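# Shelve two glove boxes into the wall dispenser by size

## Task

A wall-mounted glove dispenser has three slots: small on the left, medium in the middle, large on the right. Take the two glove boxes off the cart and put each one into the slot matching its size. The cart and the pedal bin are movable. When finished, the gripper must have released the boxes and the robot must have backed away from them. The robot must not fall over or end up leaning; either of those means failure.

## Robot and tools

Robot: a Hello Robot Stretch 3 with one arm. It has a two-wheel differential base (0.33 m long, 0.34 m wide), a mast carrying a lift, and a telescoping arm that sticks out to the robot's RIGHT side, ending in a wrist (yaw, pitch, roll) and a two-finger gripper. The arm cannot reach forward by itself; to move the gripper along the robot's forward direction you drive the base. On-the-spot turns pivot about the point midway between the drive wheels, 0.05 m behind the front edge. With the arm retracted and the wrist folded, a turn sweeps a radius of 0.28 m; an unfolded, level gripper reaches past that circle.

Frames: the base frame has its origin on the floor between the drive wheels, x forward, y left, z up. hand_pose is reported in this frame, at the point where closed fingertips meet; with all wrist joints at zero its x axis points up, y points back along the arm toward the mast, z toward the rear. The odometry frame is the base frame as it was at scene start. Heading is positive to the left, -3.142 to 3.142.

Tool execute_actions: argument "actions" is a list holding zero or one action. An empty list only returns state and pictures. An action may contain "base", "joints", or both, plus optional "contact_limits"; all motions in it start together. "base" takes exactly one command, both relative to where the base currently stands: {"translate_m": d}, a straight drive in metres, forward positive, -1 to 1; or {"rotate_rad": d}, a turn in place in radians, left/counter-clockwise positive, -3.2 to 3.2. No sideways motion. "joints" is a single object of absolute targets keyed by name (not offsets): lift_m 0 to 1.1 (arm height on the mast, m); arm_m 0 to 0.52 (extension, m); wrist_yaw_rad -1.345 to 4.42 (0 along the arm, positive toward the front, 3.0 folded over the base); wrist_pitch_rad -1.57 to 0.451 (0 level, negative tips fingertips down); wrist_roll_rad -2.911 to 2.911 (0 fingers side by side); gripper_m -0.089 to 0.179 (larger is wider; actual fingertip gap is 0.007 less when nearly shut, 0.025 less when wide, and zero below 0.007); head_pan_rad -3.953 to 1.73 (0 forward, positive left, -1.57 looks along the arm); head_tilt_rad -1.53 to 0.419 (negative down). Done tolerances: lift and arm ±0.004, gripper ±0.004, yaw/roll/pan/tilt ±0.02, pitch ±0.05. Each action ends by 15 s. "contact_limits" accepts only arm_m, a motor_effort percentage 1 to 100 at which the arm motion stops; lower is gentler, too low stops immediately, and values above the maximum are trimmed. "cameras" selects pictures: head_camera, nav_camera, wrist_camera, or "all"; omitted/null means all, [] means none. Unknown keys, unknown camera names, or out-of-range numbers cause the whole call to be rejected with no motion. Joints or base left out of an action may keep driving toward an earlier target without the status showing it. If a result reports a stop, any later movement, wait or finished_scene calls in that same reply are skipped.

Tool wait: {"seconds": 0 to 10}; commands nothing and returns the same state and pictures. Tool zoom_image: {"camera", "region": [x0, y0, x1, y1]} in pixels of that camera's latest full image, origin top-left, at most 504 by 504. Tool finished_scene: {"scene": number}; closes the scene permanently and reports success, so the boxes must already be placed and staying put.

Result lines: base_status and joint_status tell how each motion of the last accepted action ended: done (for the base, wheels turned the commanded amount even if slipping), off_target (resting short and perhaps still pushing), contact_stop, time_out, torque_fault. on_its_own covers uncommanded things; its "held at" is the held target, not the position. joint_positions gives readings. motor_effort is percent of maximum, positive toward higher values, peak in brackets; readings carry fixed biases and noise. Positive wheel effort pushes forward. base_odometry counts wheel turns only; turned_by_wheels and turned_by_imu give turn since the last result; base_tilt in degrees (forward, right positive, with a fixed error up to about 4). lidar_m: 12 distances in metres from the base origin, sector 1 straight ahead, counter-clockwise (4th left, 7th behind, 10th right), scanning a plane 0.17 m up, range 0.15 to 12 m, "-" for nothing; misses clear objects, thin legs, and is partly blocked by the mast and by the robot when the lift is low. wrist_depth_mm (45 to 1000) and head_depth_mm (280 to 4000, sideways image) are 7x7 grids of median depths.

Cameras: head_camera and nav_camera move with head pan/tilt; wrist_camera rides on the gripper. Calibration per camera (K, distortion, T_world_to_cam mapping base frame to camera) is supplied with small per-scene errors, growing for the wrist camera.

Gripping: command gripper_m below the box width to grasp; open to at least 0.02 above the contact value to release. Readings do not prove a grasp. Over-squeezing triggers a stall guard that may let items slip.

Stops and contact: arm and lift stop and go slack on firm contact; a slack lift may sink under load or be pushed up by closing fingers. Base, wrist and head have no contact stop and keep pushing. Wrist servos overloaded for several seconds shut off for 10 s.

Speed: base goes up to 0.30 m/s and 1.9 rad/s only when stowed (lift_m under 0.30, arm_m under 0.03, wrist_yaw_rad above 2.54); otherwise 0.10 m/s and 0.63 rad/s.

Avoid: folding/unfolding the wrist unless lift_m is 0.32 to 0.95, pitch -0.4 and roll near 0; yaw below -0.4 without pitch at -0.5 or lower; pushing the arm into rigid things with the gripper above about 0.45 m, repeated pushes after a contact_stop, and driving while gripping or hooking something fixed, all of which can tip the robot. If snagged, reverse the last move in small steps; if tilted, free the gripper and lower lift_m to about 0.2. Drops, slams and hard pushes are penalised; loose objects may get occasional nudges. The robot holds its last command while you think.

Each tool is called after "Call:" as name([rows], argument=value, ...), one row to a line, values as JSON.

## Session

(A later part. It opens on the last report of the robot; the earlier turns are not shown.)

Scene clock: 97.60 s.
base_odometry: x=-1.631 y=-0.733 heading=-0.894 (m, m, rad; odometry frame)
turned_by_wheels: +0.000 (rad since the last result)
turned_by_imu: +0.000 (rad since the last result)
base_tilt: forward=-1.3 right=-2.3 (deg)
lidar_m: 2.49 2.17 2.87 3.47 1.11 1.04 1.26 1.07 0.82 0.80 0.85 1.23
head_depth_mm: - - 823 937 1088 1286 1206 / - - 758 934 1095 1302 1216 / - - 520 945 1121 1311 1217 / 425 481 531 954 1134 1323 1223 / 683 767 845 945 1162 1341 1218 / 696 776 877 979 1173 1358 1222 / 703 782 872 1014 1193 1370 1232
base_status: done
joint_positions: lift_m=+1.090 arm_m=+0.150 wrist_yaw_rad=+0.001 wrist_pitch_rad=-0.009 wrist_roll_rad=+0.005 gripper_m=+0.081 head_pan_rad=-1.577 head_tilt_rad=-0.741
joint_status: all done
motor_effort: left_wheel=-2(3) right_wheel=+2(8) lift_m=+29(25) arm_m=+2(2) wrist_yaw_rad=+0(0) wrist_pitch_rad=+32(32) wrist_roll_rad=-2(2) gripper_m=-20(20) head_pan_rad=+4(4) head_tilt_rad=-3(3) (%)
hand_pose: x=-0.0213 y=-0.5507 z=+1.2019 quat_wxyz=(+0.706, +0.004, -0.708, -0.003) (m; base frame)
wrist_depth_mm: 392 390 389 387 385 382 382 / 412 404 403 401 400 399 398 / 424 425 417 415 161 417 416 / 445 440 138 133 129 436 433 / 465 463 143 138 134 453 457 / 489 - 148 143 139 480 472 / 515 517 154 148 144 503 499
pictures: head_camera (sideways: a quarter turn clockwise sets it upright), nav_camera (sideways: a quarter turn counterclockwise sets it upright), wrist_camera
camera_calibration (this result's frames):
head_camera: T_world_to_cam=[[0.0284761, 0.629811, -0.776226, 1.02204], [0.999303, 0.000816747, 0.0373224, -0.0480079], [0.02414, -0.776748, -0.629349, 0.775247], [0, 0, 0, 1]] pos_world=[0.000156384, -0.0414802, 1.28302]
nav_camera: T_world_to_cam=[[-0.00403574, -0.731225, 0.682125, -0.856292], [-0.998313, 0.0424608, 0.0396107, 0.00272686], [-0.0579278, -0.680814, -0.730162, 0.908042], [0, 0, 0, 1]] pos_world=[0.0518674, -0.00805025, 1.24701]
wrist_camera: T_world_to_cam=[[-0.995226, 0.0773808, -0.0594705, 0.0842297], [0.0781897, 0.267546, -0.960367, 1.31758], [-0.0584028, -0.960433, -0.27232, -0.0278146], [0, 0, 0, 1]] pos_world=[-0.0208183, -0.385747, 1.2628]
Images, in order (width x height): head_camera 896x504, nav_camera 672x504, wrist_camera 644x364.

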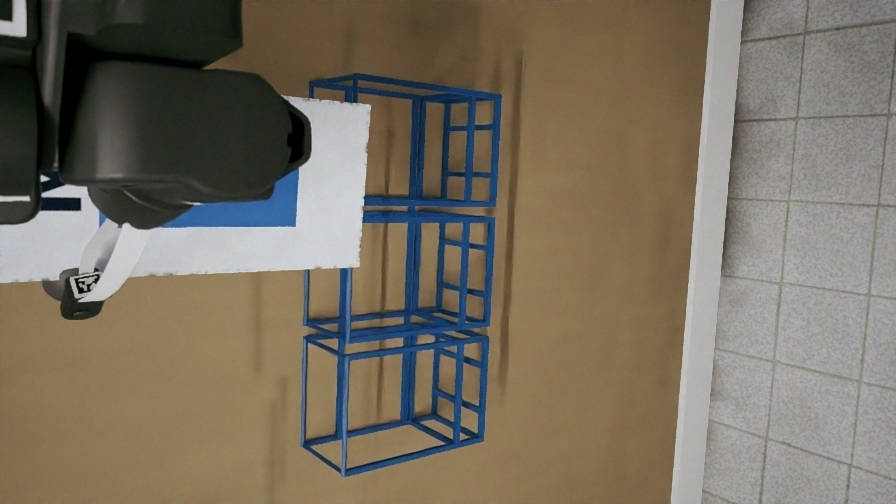

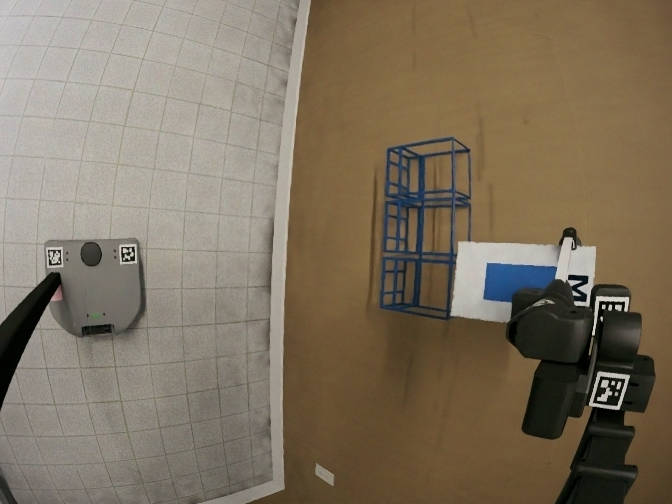

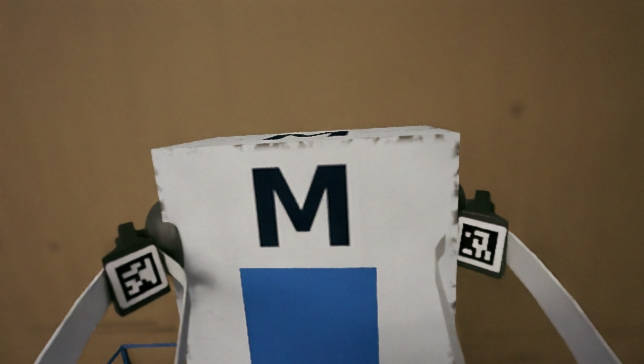

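Call:
execute_actions([
  {"base":{"rotate_rad":-0.075}},
], cameras=[])

Call:
execute_actions([
  {"base":{"translate_m":0.12},"joints":{"head_tilt_rad":-0.8,"arm_m":0.22}},
])

Scene clock: 107.87 s.
base_odometry: x=-1.631 y=-0.733 heading=-0.969 (m, m, rad; odometry frame)
turned_by_wheels: -0.075 (rad since the last result)
turned_by_imu: -0.074 (rad since the last result)
base_tilt: forward=-1.2 right=-2.2 (deg)
lidar_m: 2.50 2.18 2.66 3.48 1.19 1.04 1.26 1.15 0.84 0.80 0.83 1.13
head_depth_mm: - - 837 952 1107 1304 1209 / - - 817 940 1113 1311 1218 / - - 520 945 1119 1317 1222 / 423 481 532 946 1125 1324 1221 / 673 756 850 948 1131 1322 1221 / 683 757 839 930 1137 1333 1226 / 683 760 843 943 1142 1335 1230
base_status: done
joint_positions: lift_m=+1.090 arm_m=+0.150 wrist_yaw_rad=-0.001 wrist_pitch_rad=-0.009 wrist_roll_rad=+0.005 gripper_m=+0.081 head_pan_rad=-1.577 head_tilt_rad=-0.741
joint_status: not commanded
motor_effort: left_wheel=+1(4) right_wheel=-2(8) lift_m=+28(28) arm_m=+2(2) wrist_yaw_rad=+1(1) wrist_pitch_rad=+32(32) wrist_roll_rad=-2(2) gripper_m=-19(19) head_pan_rad=+4(4) head_tilt_rad=-3(3) (%)
hand_pose: x=-0.0217 y=-0.5507 z=+1.2019 quat_wxyz=(+0.706, +0.003, -0.708, -0.004) (m; base frame)
wrist_depth_mm: 375 377 385 390 396 404 409 / 386 391 397 406 412 416 425 / 401 403 408 413 162 435 444 / 419 420 138 133 129 457 463 / 435 437 143 138 134 478 481 / 455 - 149 143 139 497 510 / 474 488 155 149 144 530 545
pictures: none
No camera images: the call's "cameras" was empty. Leave "cameras" out to get every camera's image.

Scene clock: 110.17 s.
base_odometry: x=-1.563 y=-0.832 heading=-0.969 (m, m, rad; odometry frame)
turned_by_wheels: +0.000 (rad since the last result)
turned_by_imu: +0.000 (rad since the last result)
base_tilt: forward=-1.3 right=-2.2 (deg)
lidar_m: 2.37 2.07 2.49 3.46 1.35 1.14 1.38 1.15 0.84 0.80 0.83 1.13
head_depth_mm: - 759 858 994 1177 1329 1186 / - 730 862 998 1177 1333 1187 / - 551 868 958 1186 1338 1191 / 506 557 854 1003 1188 1341 1197 / 687 769 859 1010 1202 1346 1194 / 686 771 862 1014 1203 1349 1204 / 691 776 881 1019 1214 1354 1204
base_status: done
joint_positions: lift_m=+1.090 arm_m=+0.220 wrist_yaw_rad=+0.000 wrist_pitch_rad=-0.009 wrist_roll_rad=+0.005 gripper_m=+0.081 head_pan_rad=-1.577 head_tilt_rad=-0.790
joint_status: all done
motor_effort: left_wheel=+1(4) right_wheel=-3(4) lift_m=+28(28) arm_m=+2(2) wrist_yaw_rad=+0(1) wrist_pitch_rad=+32(32) wrist_roll_rad=-2(2) gripper_m=-19(20) head_pan_rad=+4(4) head_tilt_rad=-3(10) (%)
hand_pose: x=-0.0214 y=-0.6207 z=+1.2019 quat_wxyz=(+0.706, +0.004, -0.708, -0.004) (m; base frame)
wrist_depth_mm: 311 315 318 321 328 332 341 / 321 327 329 334 342 347 351 / 335 339 339 342 162 361 367 / 347 347 138 133 129 376 386 / 361 366 143 138 134 395 403 / 375 - 148 143 139 420 425 / 395 406 154 148 144 437 448
pictures: head_camera (sideways: a quarter turn clockwise sets it upright), nav_camera (sideways: a quarter turn counterclockwise sets it upright), wrist_camera
camera_calibration (this result's frames):
head_camera: T_world_to_cam=[[0.0287004, 0.667196, -0.744329, 0.980461], [0.999292, -0.00102483, 0.0376129, -0.0483837], [0.0243324, -0.744881, -0.666753, 0.823901], [0, 0, 0, 1]] pos_world=[0.000162306, -0.0405014, 1.28094]
nav_camera: T_world_to_cam=[[-0.00423147, -0.763863, 0.645364, -0.808391], [-0.998325, 0.0404693, 0.0413543, 0.000459485], [-0.0577065, -0.644108, -0.762755, 0.950425], [0, 0, 0, 1]] pos_world=[0.0518837, -0.00534219, 1.24663]
wrist_camera: T_world_to_cam=[[-0.995194, 0.0777947, -0.0594703, 0.0897976], [0.0783008, 0.267514, -0.960367, 1.3363], [-0.0588024, -0.960408, -0.27232, -0.0950438], [0, 0, 0, 1]] pos_world=[-0.0208562, -0.455746, 1.2628]
Images, in order (width x height): head_camera 896x504, nav_camera 672x504, wrist_camera 644x364.

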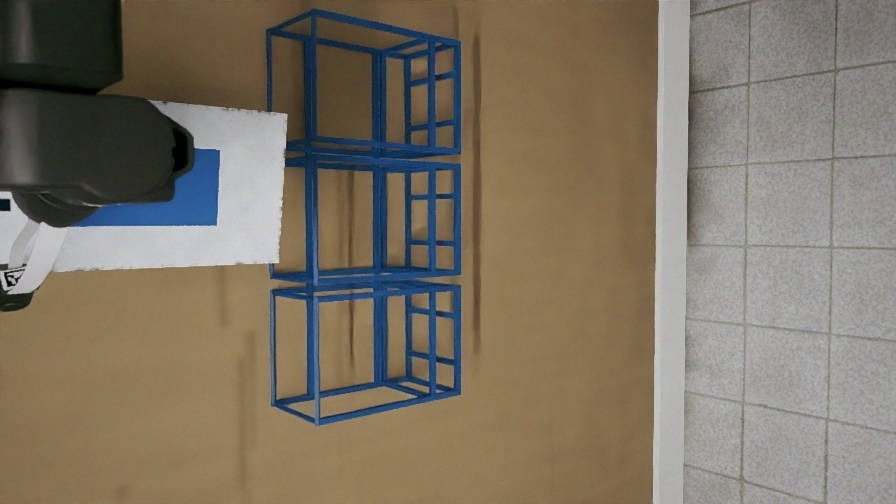

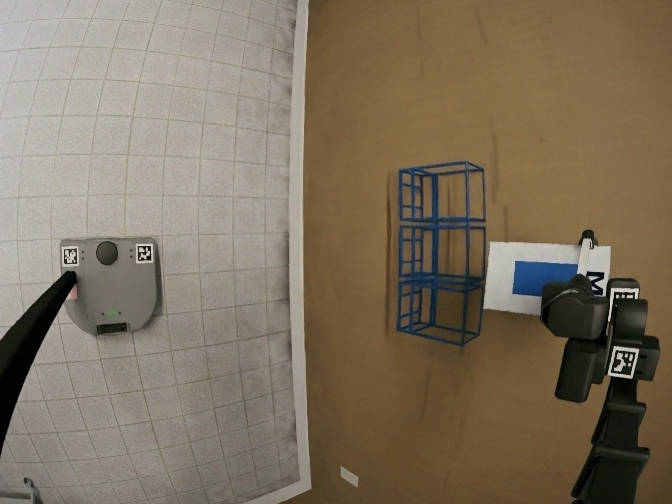

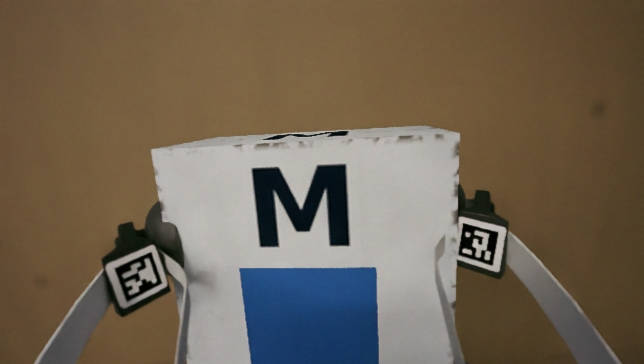

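Call:
execute_actions([
  {"base":{"translate_m":0.01},"joints":{"arm_m":0.37}},
], cameras=[])

Call:
execute_actions([
  {"joints":{"lift_m":0.99}},
])

Scene clock: 118.00 s.
base_odometry: x=-1.557 y=-0.840 heading=-0.969 (m, m, rad; odometry frame)
turned_by_wheels: +0.000 (rad since the last result)
turned_by_imu: +0.000 (rad since the last result)
base_tilt: forward=-1.3 right=-2.3 (deg)
lidar_m: 2.36 2.06 2.47 3.44 1.37 1.15 1.39 1.15 0.83 0.80 0.83 1.13
head_depth_mm: 690 760 857 995 1172 1328 1183 / 680 762 862 1002 1181 1338 1184 / 638 689 849 999 1187 1333 1194 / 653 753 868 962 1198 1345 1197 / 686 763 871 1010 1197 1347 1194 / 689 772 877 1018 1208 1352 1197 / 689 775 879 1020 1213 1357 1205
base_status: done
joint_positions: lift_m=+1.090 arm_m=+0.369 wrist_yaw_rad=+0.001 wrist_pitch_rad=-0.010 wrist_roll_rad=+0.005 gripper_m=+0.081 head_pan_rad=-1.577 head_tilt_rad=-0.790
joint_status: all done
motor_effort: left_wheel=+1(4) right_wheel=-1(6) lift_m=+28(28) arm_m=+5(5) wrist_yaw_rad=+0(0) wrist_pitch_rad=+32(32) wrist_roll_rad=-2(2) gripper_m=-20(19) head_pan_rad=+4(4) head_tilt_rad=-3(3) (%)
hand_pose: x=-0.0212 y=-0.7705 z=+1.2019 quat_wxyz=(+0.706, +0.004, -0.708, -0.003) (m; base frame)
wrist_depth_mm: 176 177 180 183 185 189 191 / 182 185 187 190 193 196 199 / 189 192 192 175 154 204 208 / 198 198 133 130 127 214 219 / 205 204 140 136 133 223 228 / 214 - 147 142 139 236 238 / 224 228 154 149 146 248 252
pictures: none
No camera images: the call's "cameras" was empty. Leave "cameras" out to get every camera's image.

Scene clock: 119.73 s.
base_odometry: x=-1.557 y=-0.840 heading=-0.969 (m, m, rad; odometry frame)
turned_by_wheels: +0.000 (rad since the last result)
turned_by_imu: +0.000 (rad since the last result)
base_tilt: forward=-1.2 right=-2.2 (deg)
lidar_m: 2.37 2.06 2.48 3.48 1.37 1.15 1.39 1.15 0.84 0.80 0.83 1.13
head_depth_mm: 676 777 858 996 1179 1327 1185 / - 788 864 998 1178 1329 1184 / - - 853 997 1188 1339 1190 / 654 729 866 965 1196 1337 1200 / 685 769 874 1008 1203 1349 1201 / 689 772 874 1016 1206 1352 1200 / 691 771 881 1023 1215 1364 1206
base_status: not commanded
joint_positions: lift_m=+0.990 arm_m=+0.370 wrist_yaw_rad=+0.005 wrist_pitch_rad=-0.006 wrist_roll_rad=+0.005 gripper_m=+0.081 head_pan_rad=-1.577 head_tilt_rad=-0.790
joint_status: all done
motor_effort: left_wheel=+1(1) right_wheel=-1(1) lift_m=+23(23) arm_m=+4(5) wrist_yaw_rad=-3(3) wrist_pitch_rad=+31(32) wrist_roll_rad=-2(2) gripper_m=-20(19) head_pan_rad=+4(4) head_tilt_rad=-3(3) (%)
hand_pose: x=-0.0202 y=-0.7706 z=+1.1030 quat_wxyz=(+0.706, +0.004, -0.708, -0.001) (m; base frame)
wrist_depth_mm: 176 178 180 183 185 188 190 / 183 185 187 190 193 195 198 / 190 192 192 174 154 204 207 / 198 196 134 130 128 212 217 / 206 205 140 136 133 223 226 / 215 - 146 143 139 234 239 / 224 228 154 149 146 246 250
pictures: head_camera (sideways: a quarter turn clockwise sets it upright), nav_camera (sideways: a quarter turn counterclockwise sets it upright), wrist_camera
camera_calibration (this result's frames):
head_camera: T_world_to_cam=[[0.0287012, 0.667328, -0.744211, 0.980307], [0.999292, -0.00103148, 0.0376138, -0.0483848], [0.0243331, -0.744763, -0.666885, 0.824072], [0, 0, 0, 1]] pos_world=[0.000162329, -0.0404977, 1.28094]
nav_camera: T_world_to_cam=[[-0.00423215, -0.763977, 0.645229, -0.808215], [-0.998325, 0.040462, 0.0413604, 0.000451561], [-0.0577057, -0.643973, -0.762869, 0.950573], [0, 0, 0, 1]] pos_world=[0.0518838, -0.00533242, 1.24663]
wrist_camera: T_world_to_cam=[[-0.995558, 0.0727901, -0.0597159, 0.0932149], [0.0770232, 0.264906, -0.961193, 1.28018], [-0.0541463, -0.961523, -0.269336, -0.269894], [0, 0, 0, 1]] pos_world=[-0.0204161, -0.60542, 1.16337]
Images, in order (width x height): head_camera 896x504, nav_camera 672x504, wrist_camera 644x364.

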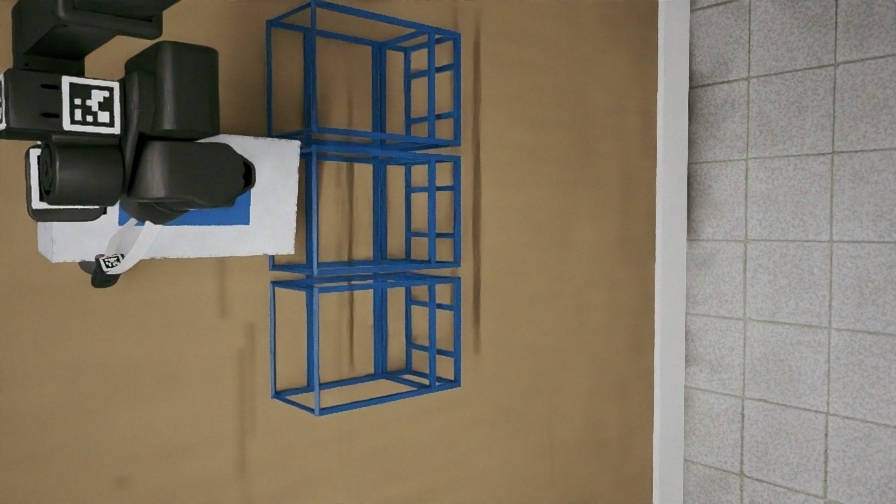

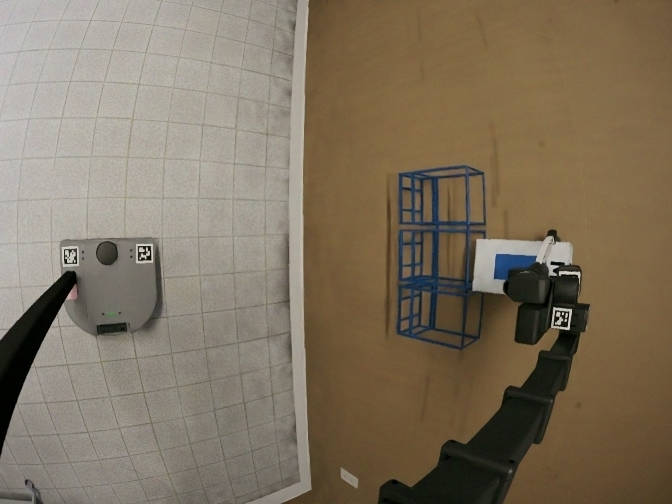

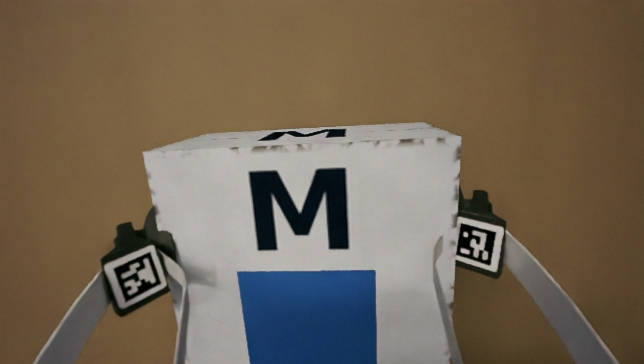

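Call:
execute_actions([
  {"base":{"translate_m":0.009},"joints":{"arm_m":0.362}},
], cameras=[])

Call:
execute_actions([
  {"joints":{"lift_m":0.93}},
])

Scene clock: 126.60 s.
base_odometry: x=-1.552 y=-0.848 heading=-0.969 (m, m, rad; odometry frame)
turned_by_wheels: +0.000 (rad since the last result)
turned_by_imu: +0.000 (rad since the last result)
base_tilt: forward=-1.3 right=-2.2 (deg)
lidar_m: 2.36 2.05 2.46 3.47 1.38 1.16 1.40 1.15 0.83 0.80 0.83 1.13
head_depth_mm: 674 771 858 995 1175 1323 1186 / - 789 846 994 1186 1330 1190 / 653 - 865 998 1185 1335 1193 / 654 728 855 1008 1193 1349 1197 / 688 770 872 1012 1198 1340 1198 / 690 771 870 1014 1202 1352 1202 / 691 774 879 1022 1211 1362 1201
base_status: done
joint_positions: lift_m=+0.990 arm_m=+0.362 wrist_yaw_rad=+0.001 wrist_pitch_rad=-0.006 wrist_roll_rad=+0.005 gripper_m=+0.081 head_pan_rad=-1.577 head_tilt_rad=-0.790
joint_status: all done
motor_effort: left_wheel=+1(5) right_wheel=-3(6) lift_m=+23(22) arm_m=-3(4) wrist_yaw_rad=-1(4) wrist_pitch_rad=+31(31) wrist_roll_rad=-2(2) gripper_m=-19(19) head_pan_rad=+4(4) head_tilt_rad=-3(3) (%)
hand_pose: x=-0.0213 y=-0.7633 z=+1.1030 quat_wxyz=(+0.706, +0.003, -0.708, -0.002) (m; base frame)
wrist_depth_mm: 181 183 186 189 191 196 198 / 189 191 193 197 199 203 206 / 195 197 199 200 160 211 215 / 203 204 137 133 129 220 224 / 213 212 143 138 134 230 236 / 221 - 148 143 139 244 247 / 231 236 155 149 144 254 261
pictures: none
No camera images: the call's "cameras" was empty. Leave "cameras" out to get every camera's image.

Scene clock: 127.70 s.
base_odometry: x=-1.552 y=-0.848 heading=-0.968 (m, m, rad; odometry frame)
turned_by_wheels: +0.000 (rad since the last result)
turned_by_imu: +0.000 (rad since the last result)
base_tilt: forward=-1.3 right=-2.3 (deg)
lidar_m: 2.36 2.05 2.46 3.47 1.38 1.16 1.40 1.15 0.83 0.80 0.83 1.13
head_depth_mm: 668 - 860 992 1176 1320 1186 / 661 - 874 999 1181 1331 1187 / 653 - 883 999 1189 1338 1190 / 655 723 855 1004 1187 1342 1190 / 686 769 872 1010 1198 1343 1196 / 688 769 869 1013 1203 1353 1199 / 691 773 879 1021 1215 1361 1204
base_status: not commanded
joint_positions: lift_m=+0.942 arm_m=+0.362 wrist_yaw_rad=+0.018 wrist_pitch_rad=+0.131 wrist_roll_rad=-0.016 gripper_m=+0.081 head_pan_rad=-1.577 head_tilt_rad=-0.790
joint_status: lift_m contact_stop (moved -0.048 of -0.060)
on_its_own: lift_m is slack since a contact_stop, until your next command for it (your +0.930 is given up); wrist_pitch_rad is at rest, and its effort (-33) is outside its rest range (-20 to +32)
motor_effort: left_wheel=+5(5) right_wheel=-15(15) lift_m=+20(26) arm_m=-2(3) wrist_yaw_rad=-11(11) wrist_pitch_rad=-33(38) wrist_roll_rad=+6(7) gripper_m=-21(21) head_pan_rad=+4(4) head_tilt_rad=-4(3) (%)
hand_pose: x=-0.0169 y=-0.7643 z=+1.0906 quat_wxyz=(+0.711, -0.040, -0.700, +0.052) (m; base frame)
wrist_depth_mm: 198 199 201 203 205 207 208 / 201 203 205 207 209 210 213 / 206 206 208 137 132 215 216 / 209 210 142 136 133 218 221 / 214 212 143 138 134 222 226 / 217 - 145 140 136 227 229 / 220 224 146 142 138 233 235
pictures: head_camera (sideways: a quarter turn clockwise sets it upright), nav_camera (sideways: a quarter turn counterclockwise sets it upright), wrist_camera
camera_calibration (this result's frames):
head_camera: T_world_to_cam=[[0.0287014, 0.667363, -0.744179, 0.980266], [0.999292, -0.00103325, 0.037614, -0.0483851], [0.0243333, -0.744732, -0.66692, 0.824117], [0, 0, 0, 1]] pos_world=[0.000162335, -0.0404967, 1.28093]
nav_camera: T_world_to_cam=[[-0.00423234, -0.764008, 0.645193, -0.808168], [-0.998325, 0.04046, 0.041362, 0.000449451], [-0.0577054, -0.643937, -0.762899, 0.950612], [0, 0, 0, 1]] pos_world=[0.0518838, -0.00532982, 1.24663]
wrist_camera: T_world_to_cam=[[-0.997299, 0.0538367, -0.0499641, 0.0701201], [0.056655, 0.130932, -0.989771, 1.19482], [-0.0467441, -0.989928, -0.133629, -0.436636], [0, 0, 0, 1]] pos_world=[-0.0181717, -0.592453, 1.12775]
Images, in order (width x height): head_camera 896x504, nav_camera 672x504, wrist_camera 644x364.

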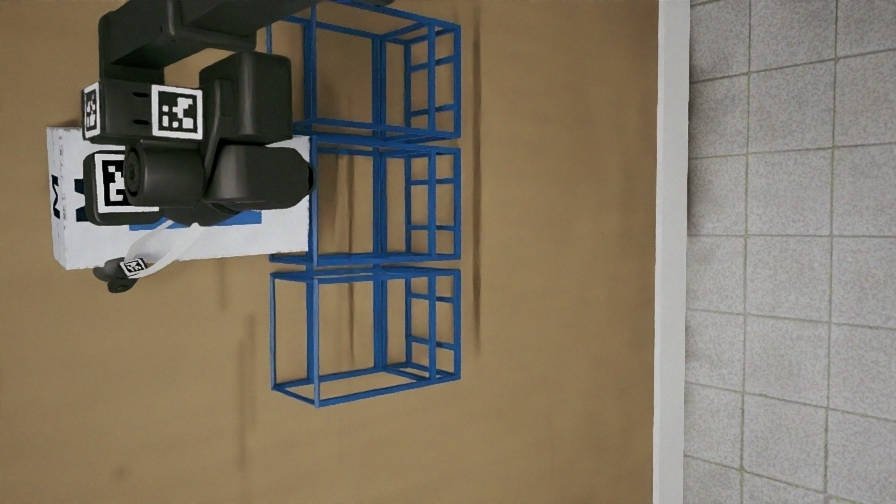

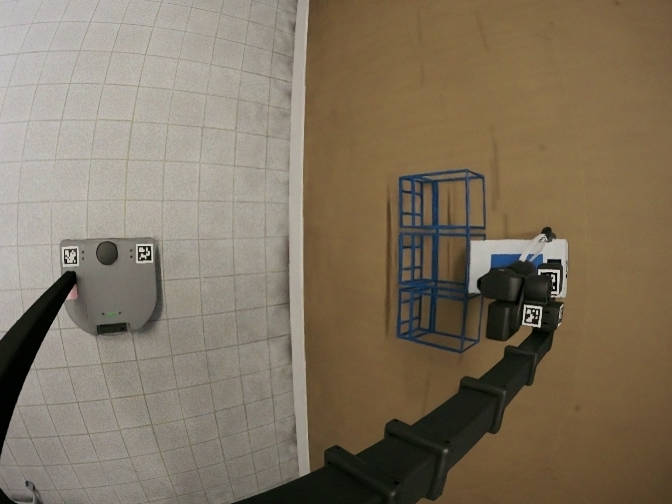

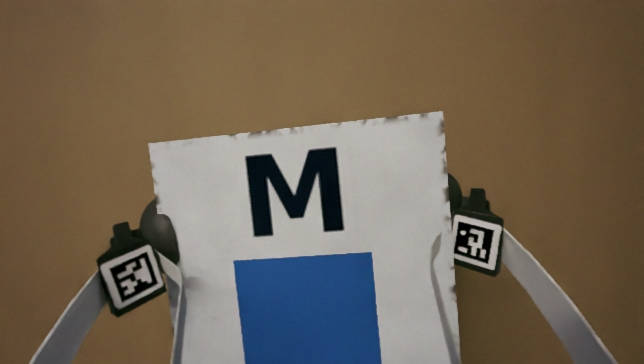

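Call:
execute_actions([
  {"joints":{"lift_m":1.0}},
], cameras=[])

Call:
execute_actions([
  {"base":{"translate_m":0.007}},
], cameras=["head_camera","wrist_camera"])

Scene clock: 133.87 s.
base_odometry: x=-1.552 y=-0.848 heading=-0.969 (m, m, rad; odometry frame)
turned_by_wheels: +0.000 (rad since the last result)
turned_by_imu: -0.001 (rad since the last result)
base_tilt: forward=-1.2 right=-2.1 (deg)
lidar_m: 2.36 2.06 2.46 3.48 1.38 1.15 1.39 1.15 0.83 0.80 0.83 1.13
head_depth_mm: - 771 857 991 1180 1324 1184 / - 787 846 995 1182 1330 1187 / - - 866 997 1184 1332 1185 / 654 719 851 1004 1196 1340 1196 / 686 770 871 1011 1200 1347 1198 / 687 771 869 1016 1204 1349 1203 / 690 774 878 1019 1213 1357 1201
base_status: not commanded
joint_positions: lift_m=+1.000 arm_m=+0.362 wrist_yaw_rad=+0.001 wrist_pitch_rad=-0.004 wrist_roll_rad=-0.005 gripper_m=+0.081 head_pan_rad=-1.577 head_tilt_rad=-0.790
joint_status: all done
motor_effort: left_wheel=+2(5) right_wheel=-3(14) lift_m=+28(28) arm_m=-2(2) wrist_yaw_rad=-1(10) wrist_pitch_rad=+29(30) wrist_roll_rad=+2(7) gripper_m=-19(21) head_pan_rad=+4(4) head_tilt_rad=-3(3) (%)
hand_pose: x=-0.0211 y=-0.7633 z=+1.1134 quat_wxyz=(+0.709, +0.002, -0.705, -0.001) (m; base frame)
wrist_depth_mm: 182 184 186 189 192 195 198 / 189 191 193 197 199 202 205 / 196 197 199 201 130 210 215 / 203 204 139 134 130 220 224 / 213 212 143 138 134 231 235 / 222 - 148 142 138 243 246 / 230 236 153 147 143 255 261
pictures: none
No camera images: the call's "cameras" was empty. Leave "cameras" out to get every camera's image.

Scene clock: 134.73 s.
base_odometry: x=-1.548 y=-0.853 heading=-0.968 (m, m, rad; odometry frame)
turned_by_wheels: +0.000 (rad since the last result)
turned_by_imu: +0.000 (rad since the last result)
base_tilt: forward=-1.3 right=-2.3 (deg)
lidar_m: 2.35 2.05 2.45 3.46 1.39 1.16 1.40 1.15 0.83 0.80 0.83 1.13
head_depth_mm: - 770 861 992 1167 1324 1181 / - 785 847 997 1185 1334 1187 / - - 864 1000 1187 1337 1188 / 651 718 869 967 1193 1342 1199 / 685 767 874 1009 1204 1342 1192 / 688 773 875 1014 1201 1349 1203 / 689 772 880 1016 1213 1357 1203
base_status: done
joint_positions: lift_m=+1.000 arm_m=+0.362 wrist_yaw_rad=+0.001 wrist_pitch_rad=-0.004 wrist_roll_rad=-0.005 gripper_m=+0.081 head_pan_rad=-1.577 head_tilt_rad=-0.790
joint_status: not commanded
motor_effort: left_wheel=+1(4) right_wheel=-3(6) lift_m=+28(28) arm_m=-2(2) wrist_yaw_rad=+0(1) wrist_pitch_rad=+29(29) wrist_roll_rad=+2(2) gripper_m=-19(19) head_pan_rad=+4(4) head_tilt_rad=-4(4) (%)
hand_pose: x=-0.0213 y=-0.7633 z=+1.1134 quat_wxyz=(+0.709, +0.002, -0.705, -0.001) (m; base frame)
wrist_depth_mm: 182 184 187 189 193 195 198 / 189 191 194 197 199 203 206 / 196 198 198 201 130 212 214 / 203 205 139 134 131 220 225 / 212 211 143 138 134 231 234 / 221 - 148 143 139 243 247 / 230 235 153 147 143 255 260
pictures: head_camera (sideways: a quarter turn clockwise sets it upright), wrist_camera
camera_calibration (this result's frames):
head_camera: T_world_to_cam=[[0.0287013, 0.667363, -0.744179, 0.980266], [0.999292, -0.00103301, 0.037614, -0.0483851], [0.0243334, -0.744732, -0.66692, 0.824117], [0, 0, 0, 1]] pos_world=[0.000162344, -0.0404967, 1.28093]
wrist_camera: T_world_to_cam=[[-0.995749, 0.0767778, -0.0508886, 0.0854481], [0.0693906, 0.261936, -0.962587, 1.28747], [-0.0605757, -0.962026, -0.266151, -0.264249], [0, 0, 0, 1]] pos_world=[-0.0202608, -0.598011, 1.17332]
Images, in order (width x height): head_camera 896x504, wrist_camera 644x364.

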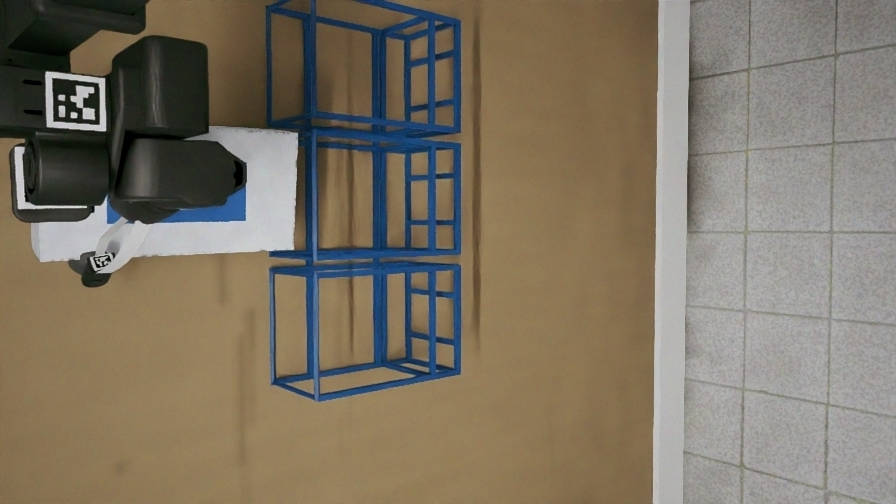

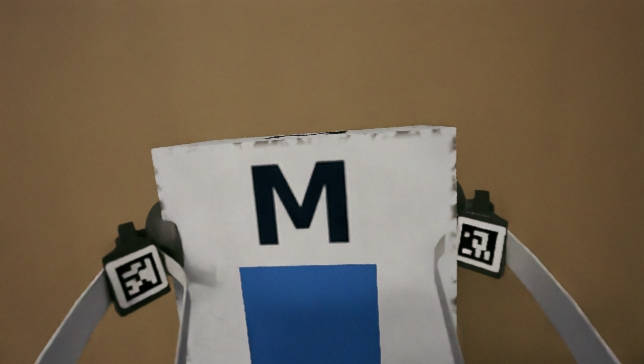

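Call:
execute_actions([
  {"joints":{"wrist_roll_rad":0.05}},
], cameras=["head_camera"])

Call:
execute_actions([
  {"joints":{"lift_m":0.965}},
], cameras=["head_camera"])

Scene clock: 138.67 s.
base_odometry: x=-1.548 y=-0.853 heading=-0.968 (m, m, rad; odometry frame)
turned_by_wheels: +0.000 (rad since the last result)
turned_by_imu: +0.000 (rad since the last result)
base_tilt: forward=-1.3 right=-2.2 (deg)
lidar_m: 2.35 2.05 2.45 3.47 1.39 1.16 1.40 1.15 0.84 0.80 0.83 1.13
head_depth_mm: - 770 860 994 1175 1333 1178 / - 785 846 997 1177 1320 1186 / - - 867 1001 1189 1333 1193 / 654 718 870 962 1198 1337 1196 / 685 767 873 1010 1197 1345 1198 / 689 769 876 1011 1206 1350 1200 / 691 774 880 1021 1209 1357 1201
base_status: not commanded
joint_positions: lift_m=+1.000 arm_m=+0.362 wrist_yaw_rad=+0.001 wrist_pitch_rad=-0.004 wrist_roll_rad=+0.044 gripper_m=+0.081 head_pan_rad=-1.577 head_tilt_rad=-0.790
joint_status: all done
motor_effort: left_wheel=+1(1) right_wheel=-2(3) lift_m=+29(27) arm_m=-2(2) wrist_yaw_rad=-1(0) wrist_pitch_rad=+29(30) wrist_roll_rad=+2(3) gripper_m=-19(19) head_pan_rad=+3(4) head_tilt_rad=-3(4) (%)
hand_pose: x=-0.0212 y=-0.7633 z=+1.1134 quat_wxyz=(+0.692, +0.002, -0.722, -0.001) (m; base frame)
wrist_depth_mm: 181 183 187 190 192 195 197 / 189 191 194 197 201 203 206 / 196 198 198 201 130 211 214 / 204 204 139 134 131 221 225 / 213 212 143 138 134 231 236 / 222 - 148 143 138 243 246 / 231 236 153 147 143 255 261
pictures: head_camera (sideways: a quarter turn clockwise sets it upright)
camera_calibration (this result's frames):
head_camera: T_world_to_cam=[[0.0287015, 0.667363, -0.744179, 0.980266], [0.999292, -0.00103337, 0.037614, -0.0483851], [0.0243332, -0.744732, -0.66692, 0.824118], [0, 0, 0, 1]] pos_world=[0.00016233, -0.0404967, 1.28093]
Images, in order (width x height): head_camera 896x504.

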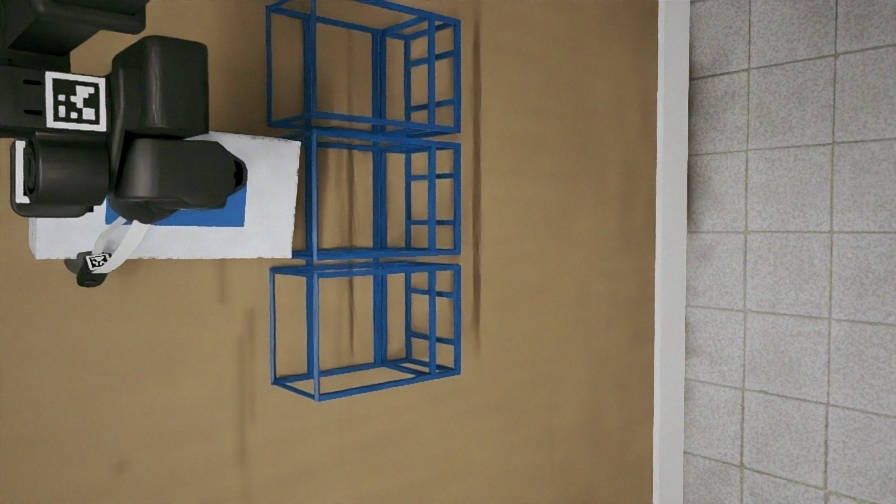

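Scene clock: 139.97 s.
base_odometry: x=-1.548 y=-0.853 heading=-0.968 (m, m, rad; odometry frame)
turned_by_wheels: +0.000 (rad since the last result)
turned_by_imu: +0.000 (rad since the last result)
base_tilt: forward=-1.3 right=-2.3 (deg)
lidar_m: 2.35 2.04 2.45 3.46 1.39 1.16 1.40 1.15 0.83 0.80 0.83 1.13
head_depth_mm: 658 769 857 989 1174 1331 1189 / 661 - 845 993 1180 1329 1189 / 668 - 880 999 1183 1330 1192 / 665 721 862 967 1196 1339 1193 / 685 767 874 1007 1201 1349 1198 / 687 769 877 1014 1204 1353 1201 / 691 769 877 1016 1213 1364 1203
base_status: not commanded
joint_positions: lift_m=+0.965 arm_m=+0.362 wrist_yaw_rad=+0.000 wrist_pitch_rad=-0.001 wrist_roll_rad=+0.046 gripper_m=+0.081 head_pan_rad=-1.577 head_tilt_rad=-0.790
joint_status: all done
motor_effort: left_wheel=+1(1) right_wheel=-1(2) lift_m=+23(26) arm_m=-2(2) wrist_yaw_rad=+0(1) wrist_pitch_rad=+28(29) wrist_roll_rad=+2(2) gripper_m=-19(19) head_pan_rad=+5(4) head_tilt_rad=-3(4) (%)
hand_pose: x=-0.0214 y=-0.7634 z=+1.0795 quat_wxyz=(+0.691, +0.001, -0.723, +0.000) (m; base frame)
wrist_depth_mm: 182 184 187 189 192 195 198 / 189 191 193 197 200 204 206 / 195 198 199 202 130 212 215 / 203 205 139 134 130 220 224 / 212 212 143 138 134 230 236 / 221 - 148 143 138 243 247 / 229 234 153 148 143 255 260
pictures: head_camera (sideways: a quarter turn clockwise sets it upright)
camera_calibration (this result's frames):
head_camera: T_world_to_cam=[[0.0287013, 0.667363, -0.744179, 0.980266], [0.999292, -0.001033, 0.037614, -0.0483851], [0.0243334, -0.744732, -0.66692, 0.824117], [0, 0, 0, 1]] pos_world=[0.000162344, -0.0404967, 1.28093]
Images, in order (width x height): head_camera 896x504.

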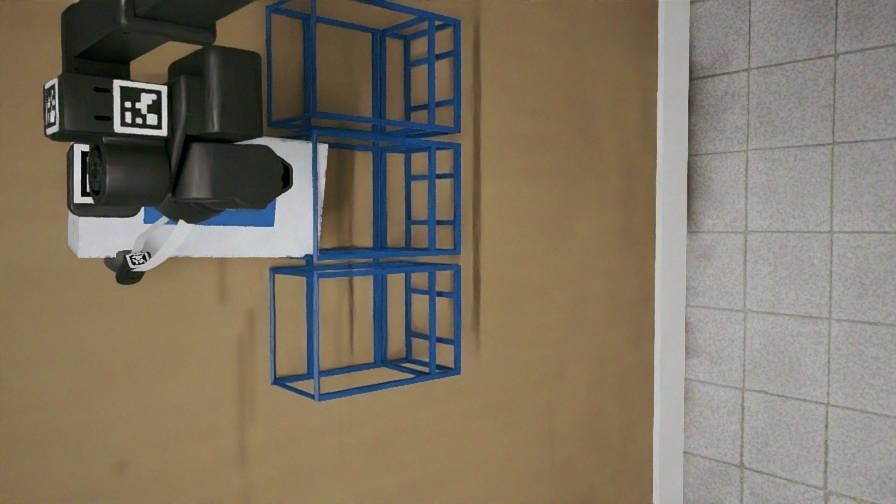

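Call:
execute_actions([
  {"joints":{"lift_m":0.9,"wrist_roll_rad":0.035}},
], cameras=["head_camera"])

Call:
execute_actions([
  {"joints":{"lift_m":0.83}},
])

Scene clock: 144.53 s.
base_odometry: x=-1.548 y=-0.853 heading=-0.968 (m, m, rad; odometry frame)
turned_by_wheels: +0.000 (rad since the last result)
turned_by_imu: +0.000 (rad since the last result)
base_tilt: forward=-1.3 right=-2.1 (deg)
lidar_m: 2.35 2.04 2.45 3.48 1.39 1.16 1.40 1.15 0.83 0.80 0.83 1.13
head_depth_mm: 678 732 893 993 1178 1332 1184 / 680 730 896 995 1178 1334 1194 / 683 711 - 1004 1188 1340 1189 / 685 725 812 966 1198 1339 1195 / 685 769 873 1011 1200 1347 1196 / 688 773 873 1018 1206 1351 1201 / 690 772 877 1024 1206 1361 1199
base_status: not commanded
joint_positions: lift_m=+0.900 arm_m=+0.362 wrist_yaw_rad=+0.003 wrist_pitch_rad=-0.001 wrist_roll_rad=+0.042 gripper_m=+0.081 head_pan_rad=-1.577 head_tilt_rad=-0.790
joint_status: all done
motor_effort: left_wheel=+1(1) right_wheel=-3(3) lift_m=+23(24) arm_m=-2(2) wrist_yaw_rad=-3(2) wrist_pitch_rad=+28(28) wrist_roll_rad=-3(3) gripper_m=-20(20) head_pan_rad=+3(4) head_tilt_rad=-4(3) (%)
hand_pose: x=-0.0206 y=-0.7634 z=+1.0145 quat_wxyz=(+0.692, +0.002, -0.722, +0.001) (m; base frame)
wrist_depth_mm: 182 184 188 189 192 195 198 / 189 192 194 197 199 203 207 / 196 198 199 201 130 211 214 / 204 204 139 134 130 220 225 / 213 212 143 138 134 230 235 / 221 - 147 142 138 243 245 / 231 235 153 147 143 254 257
pictures: head_camera (sideways: a quarter turn clockwise sets it upright)
camera_calibration (this result's frames):
head_camera: T_world_to_cam=[[0.0287013, 0.667363, -0.744179, 0.980266], [0.999292, -0.00103313, 0.037614, -0.0483851], [0.0243334, -0.744732, -0.66692, 0.824117], [0, 0, 0, 1]] pos_world=[0.000162339, -0.0404967, 1.28093]
Images, in order (width x height): head_camera 896x504.

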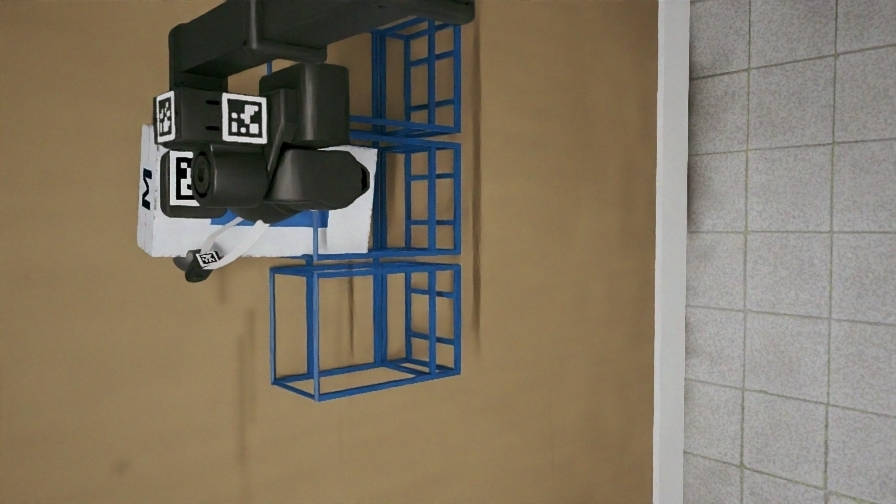

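Scene clock: 146.00 s.
base_odometry: x=-1.548 y=-0.853 heading=-0.968 (m, m, rad; odometry frame)
turned_by_wheels: +0.000 (rad since the last result)
turned_by_imu: +0.000 (rad since the last result)
base_tilt: forward=-1.3 right=-2.1 (deg)
lidar_m: 2.35 2.04 2.46 3.48 1.39 1.16 1.40 1.15 0.83 0.80 0.83 1.13
head_depth_mm: 677 758 827 - 1210 1327 1181 / 680 754 - 1019 1179 1335 1188 / 683 740 - 1026 1183 1331 1189 / 682 752 823 965 1198 1339 1193 / 686 766 874 1006 1200 1347 1196 / 689 770 876 1014 1206 1356 1201 / 689 771 877 1017 1212 1354 1206
base_status: not commanded
joint_positions: lift_m=+0.830 arm_m=+0.362 wrist_yaw_rad=+0.007 wrist_pitch_rad=-0.001 wrist_roll_rad=+0.042 gripper_m=+0.081 head_pan_rad=-1.577 head_tilt_rad=-0.790
joint_status: all done
motor_effort: left_wheel=+2(2) right_wheel=-5(5) lift_m=+23(28) arm_m=-2(2) wrist_yaw_rad=-4(4) wrist_pitch_rad=+28(28) wrist_roll_rad=-3(3) gripper_m=-19(20) head_pan_rad=+4(3) head_tilt_rad=-4(3) (%)
hand_pose: x=-0.0196 y=-0.7634 z=+0.9445 quat_wxyz=(+0.692, +0.003, -0.722, +0.002) (m; base frame)
wrist_depth_mm: 183 185 187 190 192 195 197 / 189 191 194 197 199 202 205 / 197 198 199 201 130 210 214 / 205 205 139 134 130 219 223 / 215 213 143 138 134 229 233 / 221 - 148 143 138 238 242 / 230 233 153 147 142 248 254
pictures: head_camera (sideways: a quarter turn clockwise sets it upright), nav_camera (sideways: a quarter turn counterclockwise sets it upright), wrist_camera
camera_calibration (this result's frames):
head_camera: T_world_to_cam=[[0.0287014, 0.667363, -0.744179, 0.980266], [0.999292, -0.00103325, 0.037614, -0.0483851], [0.0243333, -0.744732, -0.66692, 0.824117], [0, 0, 0, 1]] pos_world=[0.000162335, -0.0404967, 1.28093]
nav_camera: T_world_to_cam=[[-0.00423234, -0.764008, 0.645193, -0.808168], [-0.998325, 0.04046, 0.041362, 0.000449451], [-0.0577054, -0.643937, -0.762899, 0.950612], [0, 0, 0, 1]] pos_world=[0.0518838, -0.00532982, 1.24663]
wrist_camera: T_world_to_cam=[[-0.992711, 0.0704319, -0.097796, 0.117978], [0.112906, 0.259682, -0.959071, 1.12059], [-0.0421533, -0.963122, -0.265742, -0.310039], [0, 0, 0, 1]] pos_world=[-0.0224721, -0.597912, 1.00387]
Images, in order (width x height): head_camera 896x504, nav_camera 672x504, wrist_camera 644x364.

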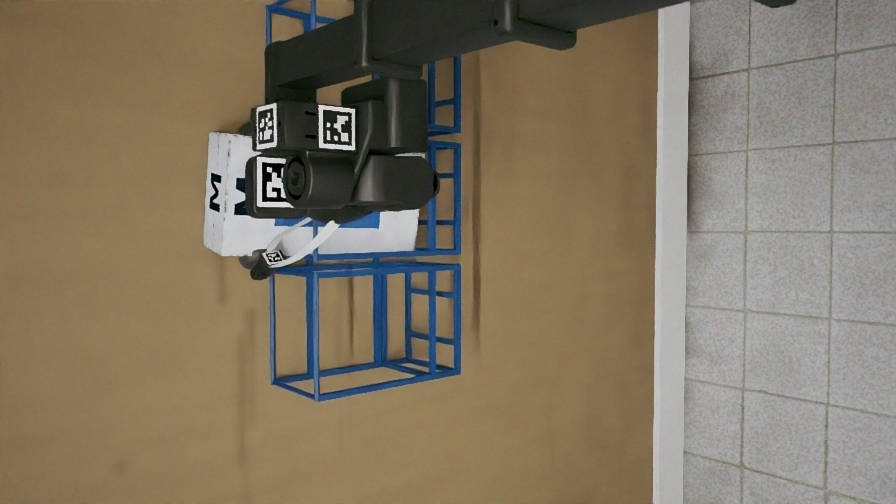

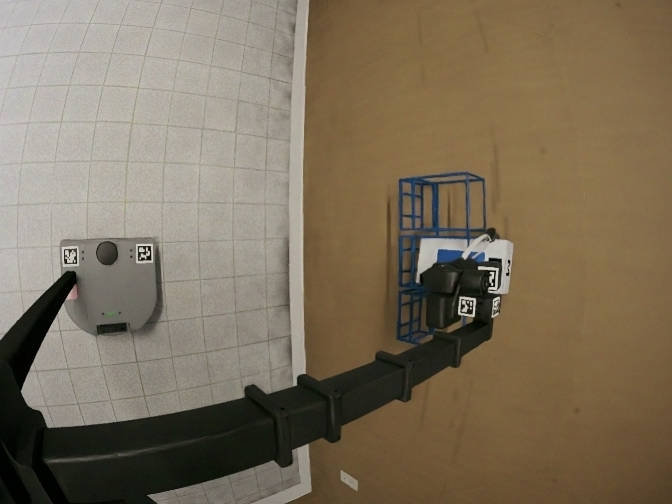

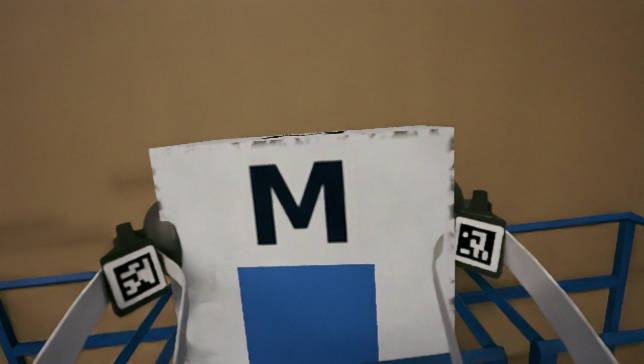

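Call:
execute_actions([
  {"base":{"translate_m":-0.004},"joints":{"lift_m":0.815}},
], cameras=[])

Call:
execute_actions([
  {"joints":{"gripper_m":0.175}},
])

Scene clock: 153.90 s.
base_odometry: x=-1.550 y=-0.850 heading=-0.968 (m, m, rad; odometry frame)
turned_by_wheels: +0.000 (rad since the last result)
turned_by_imu: +0.000 (rad since the last result)
base_tilt: forward=-1.3 right=-2.2 (deg)
lidar_m: 2.36 2.05 2.46 3.46 1.38 1.16 1.40 1.15 0.84 0.80 0.83 1.13
head_depth_mm: 676 756 841 - 1210 1321 1182 / 680 758 - 1022 1180 1332 1184 / 681 737 - 1047 1186 1329 1192 / 683 753 815 1004 1193 1337 1194 / 686 768 872 1010 1201 1347 1201 / 688 770 874 1014 1205 1355 1199 / 690 772 877 1018 1212 1359 1204
base_status: done
joint_positions: lift_m=+0.815 arm_m=+0.362 wrist_yaw_rad=+0.014 wrist_pitch_rad=+0.021 wrist_roll_rad=+0.042 gripper_m=+0.081 head_pan_rad=-1.577 head_tilt_rad=-0.790
joint_status: all done
motor_effort: left_wheel=+5(6) right_wheel=-11(14) lift_m=+21(22) arm_m=-2(2) wrist_yaw_rad=-8(9) wrist_pitch_rad=+18(28) wrist_roll_rad=-3(3) gripper_m=-20(20) head_pan_rad=+4(4) head_tilt_rad=-4(3) (%)
hand_pose: x=-0.0180 y=-0.7638 z=+0.9350 quat_wxyz=(+0.692, -0.002, -0.722, +0.012) (m; base frame)
wrist_depth_mm: 186 187 189 191 193 195 198 / 192 194 196 198 200 202 204 / 199 201 201 202 170 211 213 / 207 206 139 134 131 218 222 / 214 213 142 138 135 227 228 / 221 - 146 142 138 234 238 / 230 229 150 145 141 127 249
pictures: none
No camera images: the call's "cameras" was empty. Leave "cameras" out to get every camera's image.

Scene clock: 155.33 s.
base_odometry: x=-1.550 y=-0.850 heading=-0.968 (m, m, rad; odometry frame)
turned_by_wheels: +0.000 (rad since the last result)
turned_by_imu: +0.000 (rad since the last result)
base_tilt: forward=-1.2 right=-2.2 (deg)
lidar_m: 2.36 2.05 2.46 3.46 1.39 1.16 1.40 1.15 0.83 0.80 0.83 1.13
head_depth_mm: 677 759 840 - 1206 1329 1179 / 681 758 - 1022 1177 1338 1187 / 681 739 - 1048 1189 1332 1194 / 685 752 810 1007 1194 1346 1193 / 685 769 874 1011 1199 1347 1198 / 689 771 875 1017 1205 1355 1199 / 690 773 878 1017 1214 1359 1200
base_status: not commanded
joint_positions: lift_m=+0.815 arm_m=+0.362 wrist_yaw_rad=+0.002 wrist_pitch_rad=+0.036 wrist_roll_rad=+0.040 gripper_m=+0.175 head_pan_rad=-1.577 head_tilt_rad=-0.790
joint_status: all done
motor_effort: left_wheel=+2(4) right_wheel=-4(11) lift_m=+21(21) arm_m=-2(2) wrist_yaw_rad=-1(8) wrist_pitch_rad=+11(18) wrist_roll_rad=-2(3) gripper_m=+0(84) head_pan_rad=+4(4) head_tilt_rad=-3(4) (%)
hand_pose: x=-0.0210 y=-0.7641 z=+0.9390 quat_wxyz=(+0.693, -0.012, -0.721, +0.013) (m; base frame)
wrist_depth_mm: 185 187 190 193 195 198 200 / 192 194 196 199 202 205 207 / 197 200 202 204 207 212 216 / 204 204 139 136 134 219 223 / 211 146 143 139 137 - 230 / - 150 146 142 140 236 241 / 227 226 150 145 142 131 247
pictures: head_camera (sideways: a quarter turn clockwise sets it upright), nav_camera (sideways: a quarter turn counterclockwise sets it upright), wrist_camera
camera_calibration (this result's frames):
head_camera: T_world_to_cam=[[0.0287014, 0.667363, -0.744179, 0.980266], [0.999292, -0.00103325, 0.037614, -0.0483851], [0.0243333, -0.744732, -0.66692, 0.824117], [0, 0, 0, 1]] pos_world=[0.000162335, -0.0404967, 1.28093]
nav_camera: T_world_to_cam=[[-0.00423234, -0.764008, 0.645193, -0.808168], [-0.998325, 0.04046, 0.041362, 0.000449454], [-0.0577054, -0.643937, -0.762899, 0.950612], [0, 0, 0, 1]] pos_world=[0.0518838, -0.00532982, 1.24663]
wrist_camera: T_world_to_cam=[[-0.992588, 0.0720731, -0.0978491, 0.117473], [0.111696, 0.223783, -0.968218, 1.09679], [-0.0478855, -0.971971, -0.230174, -0.352528], [0, 0, 0, 1]] pos_world=[-0.0227858, -0.596557, 0.992288]
Images, in order (width x height): head_camera 896x504, nav_camera 672x504, wrist_camera 644x364.

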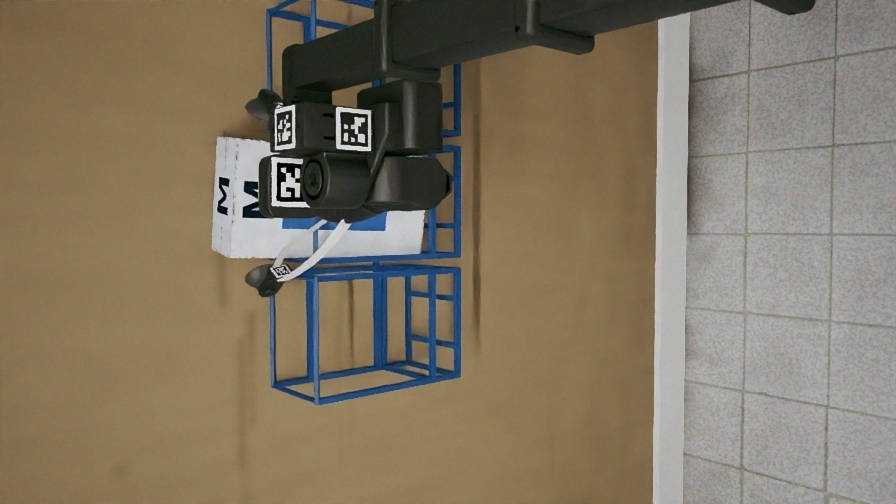

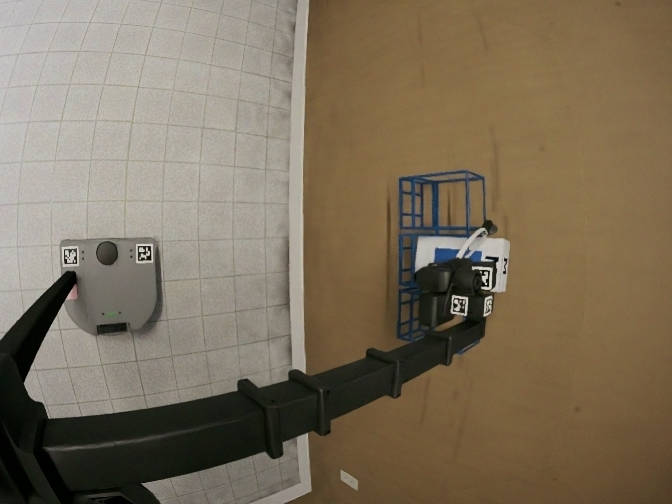

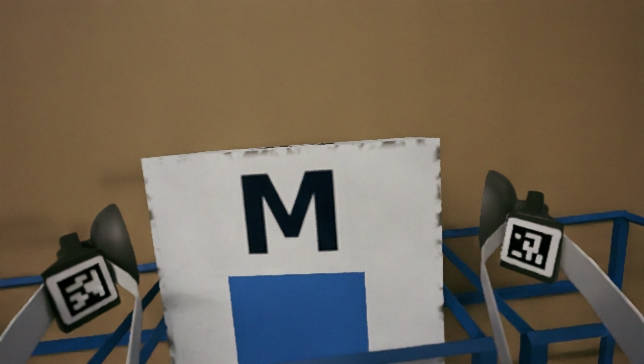

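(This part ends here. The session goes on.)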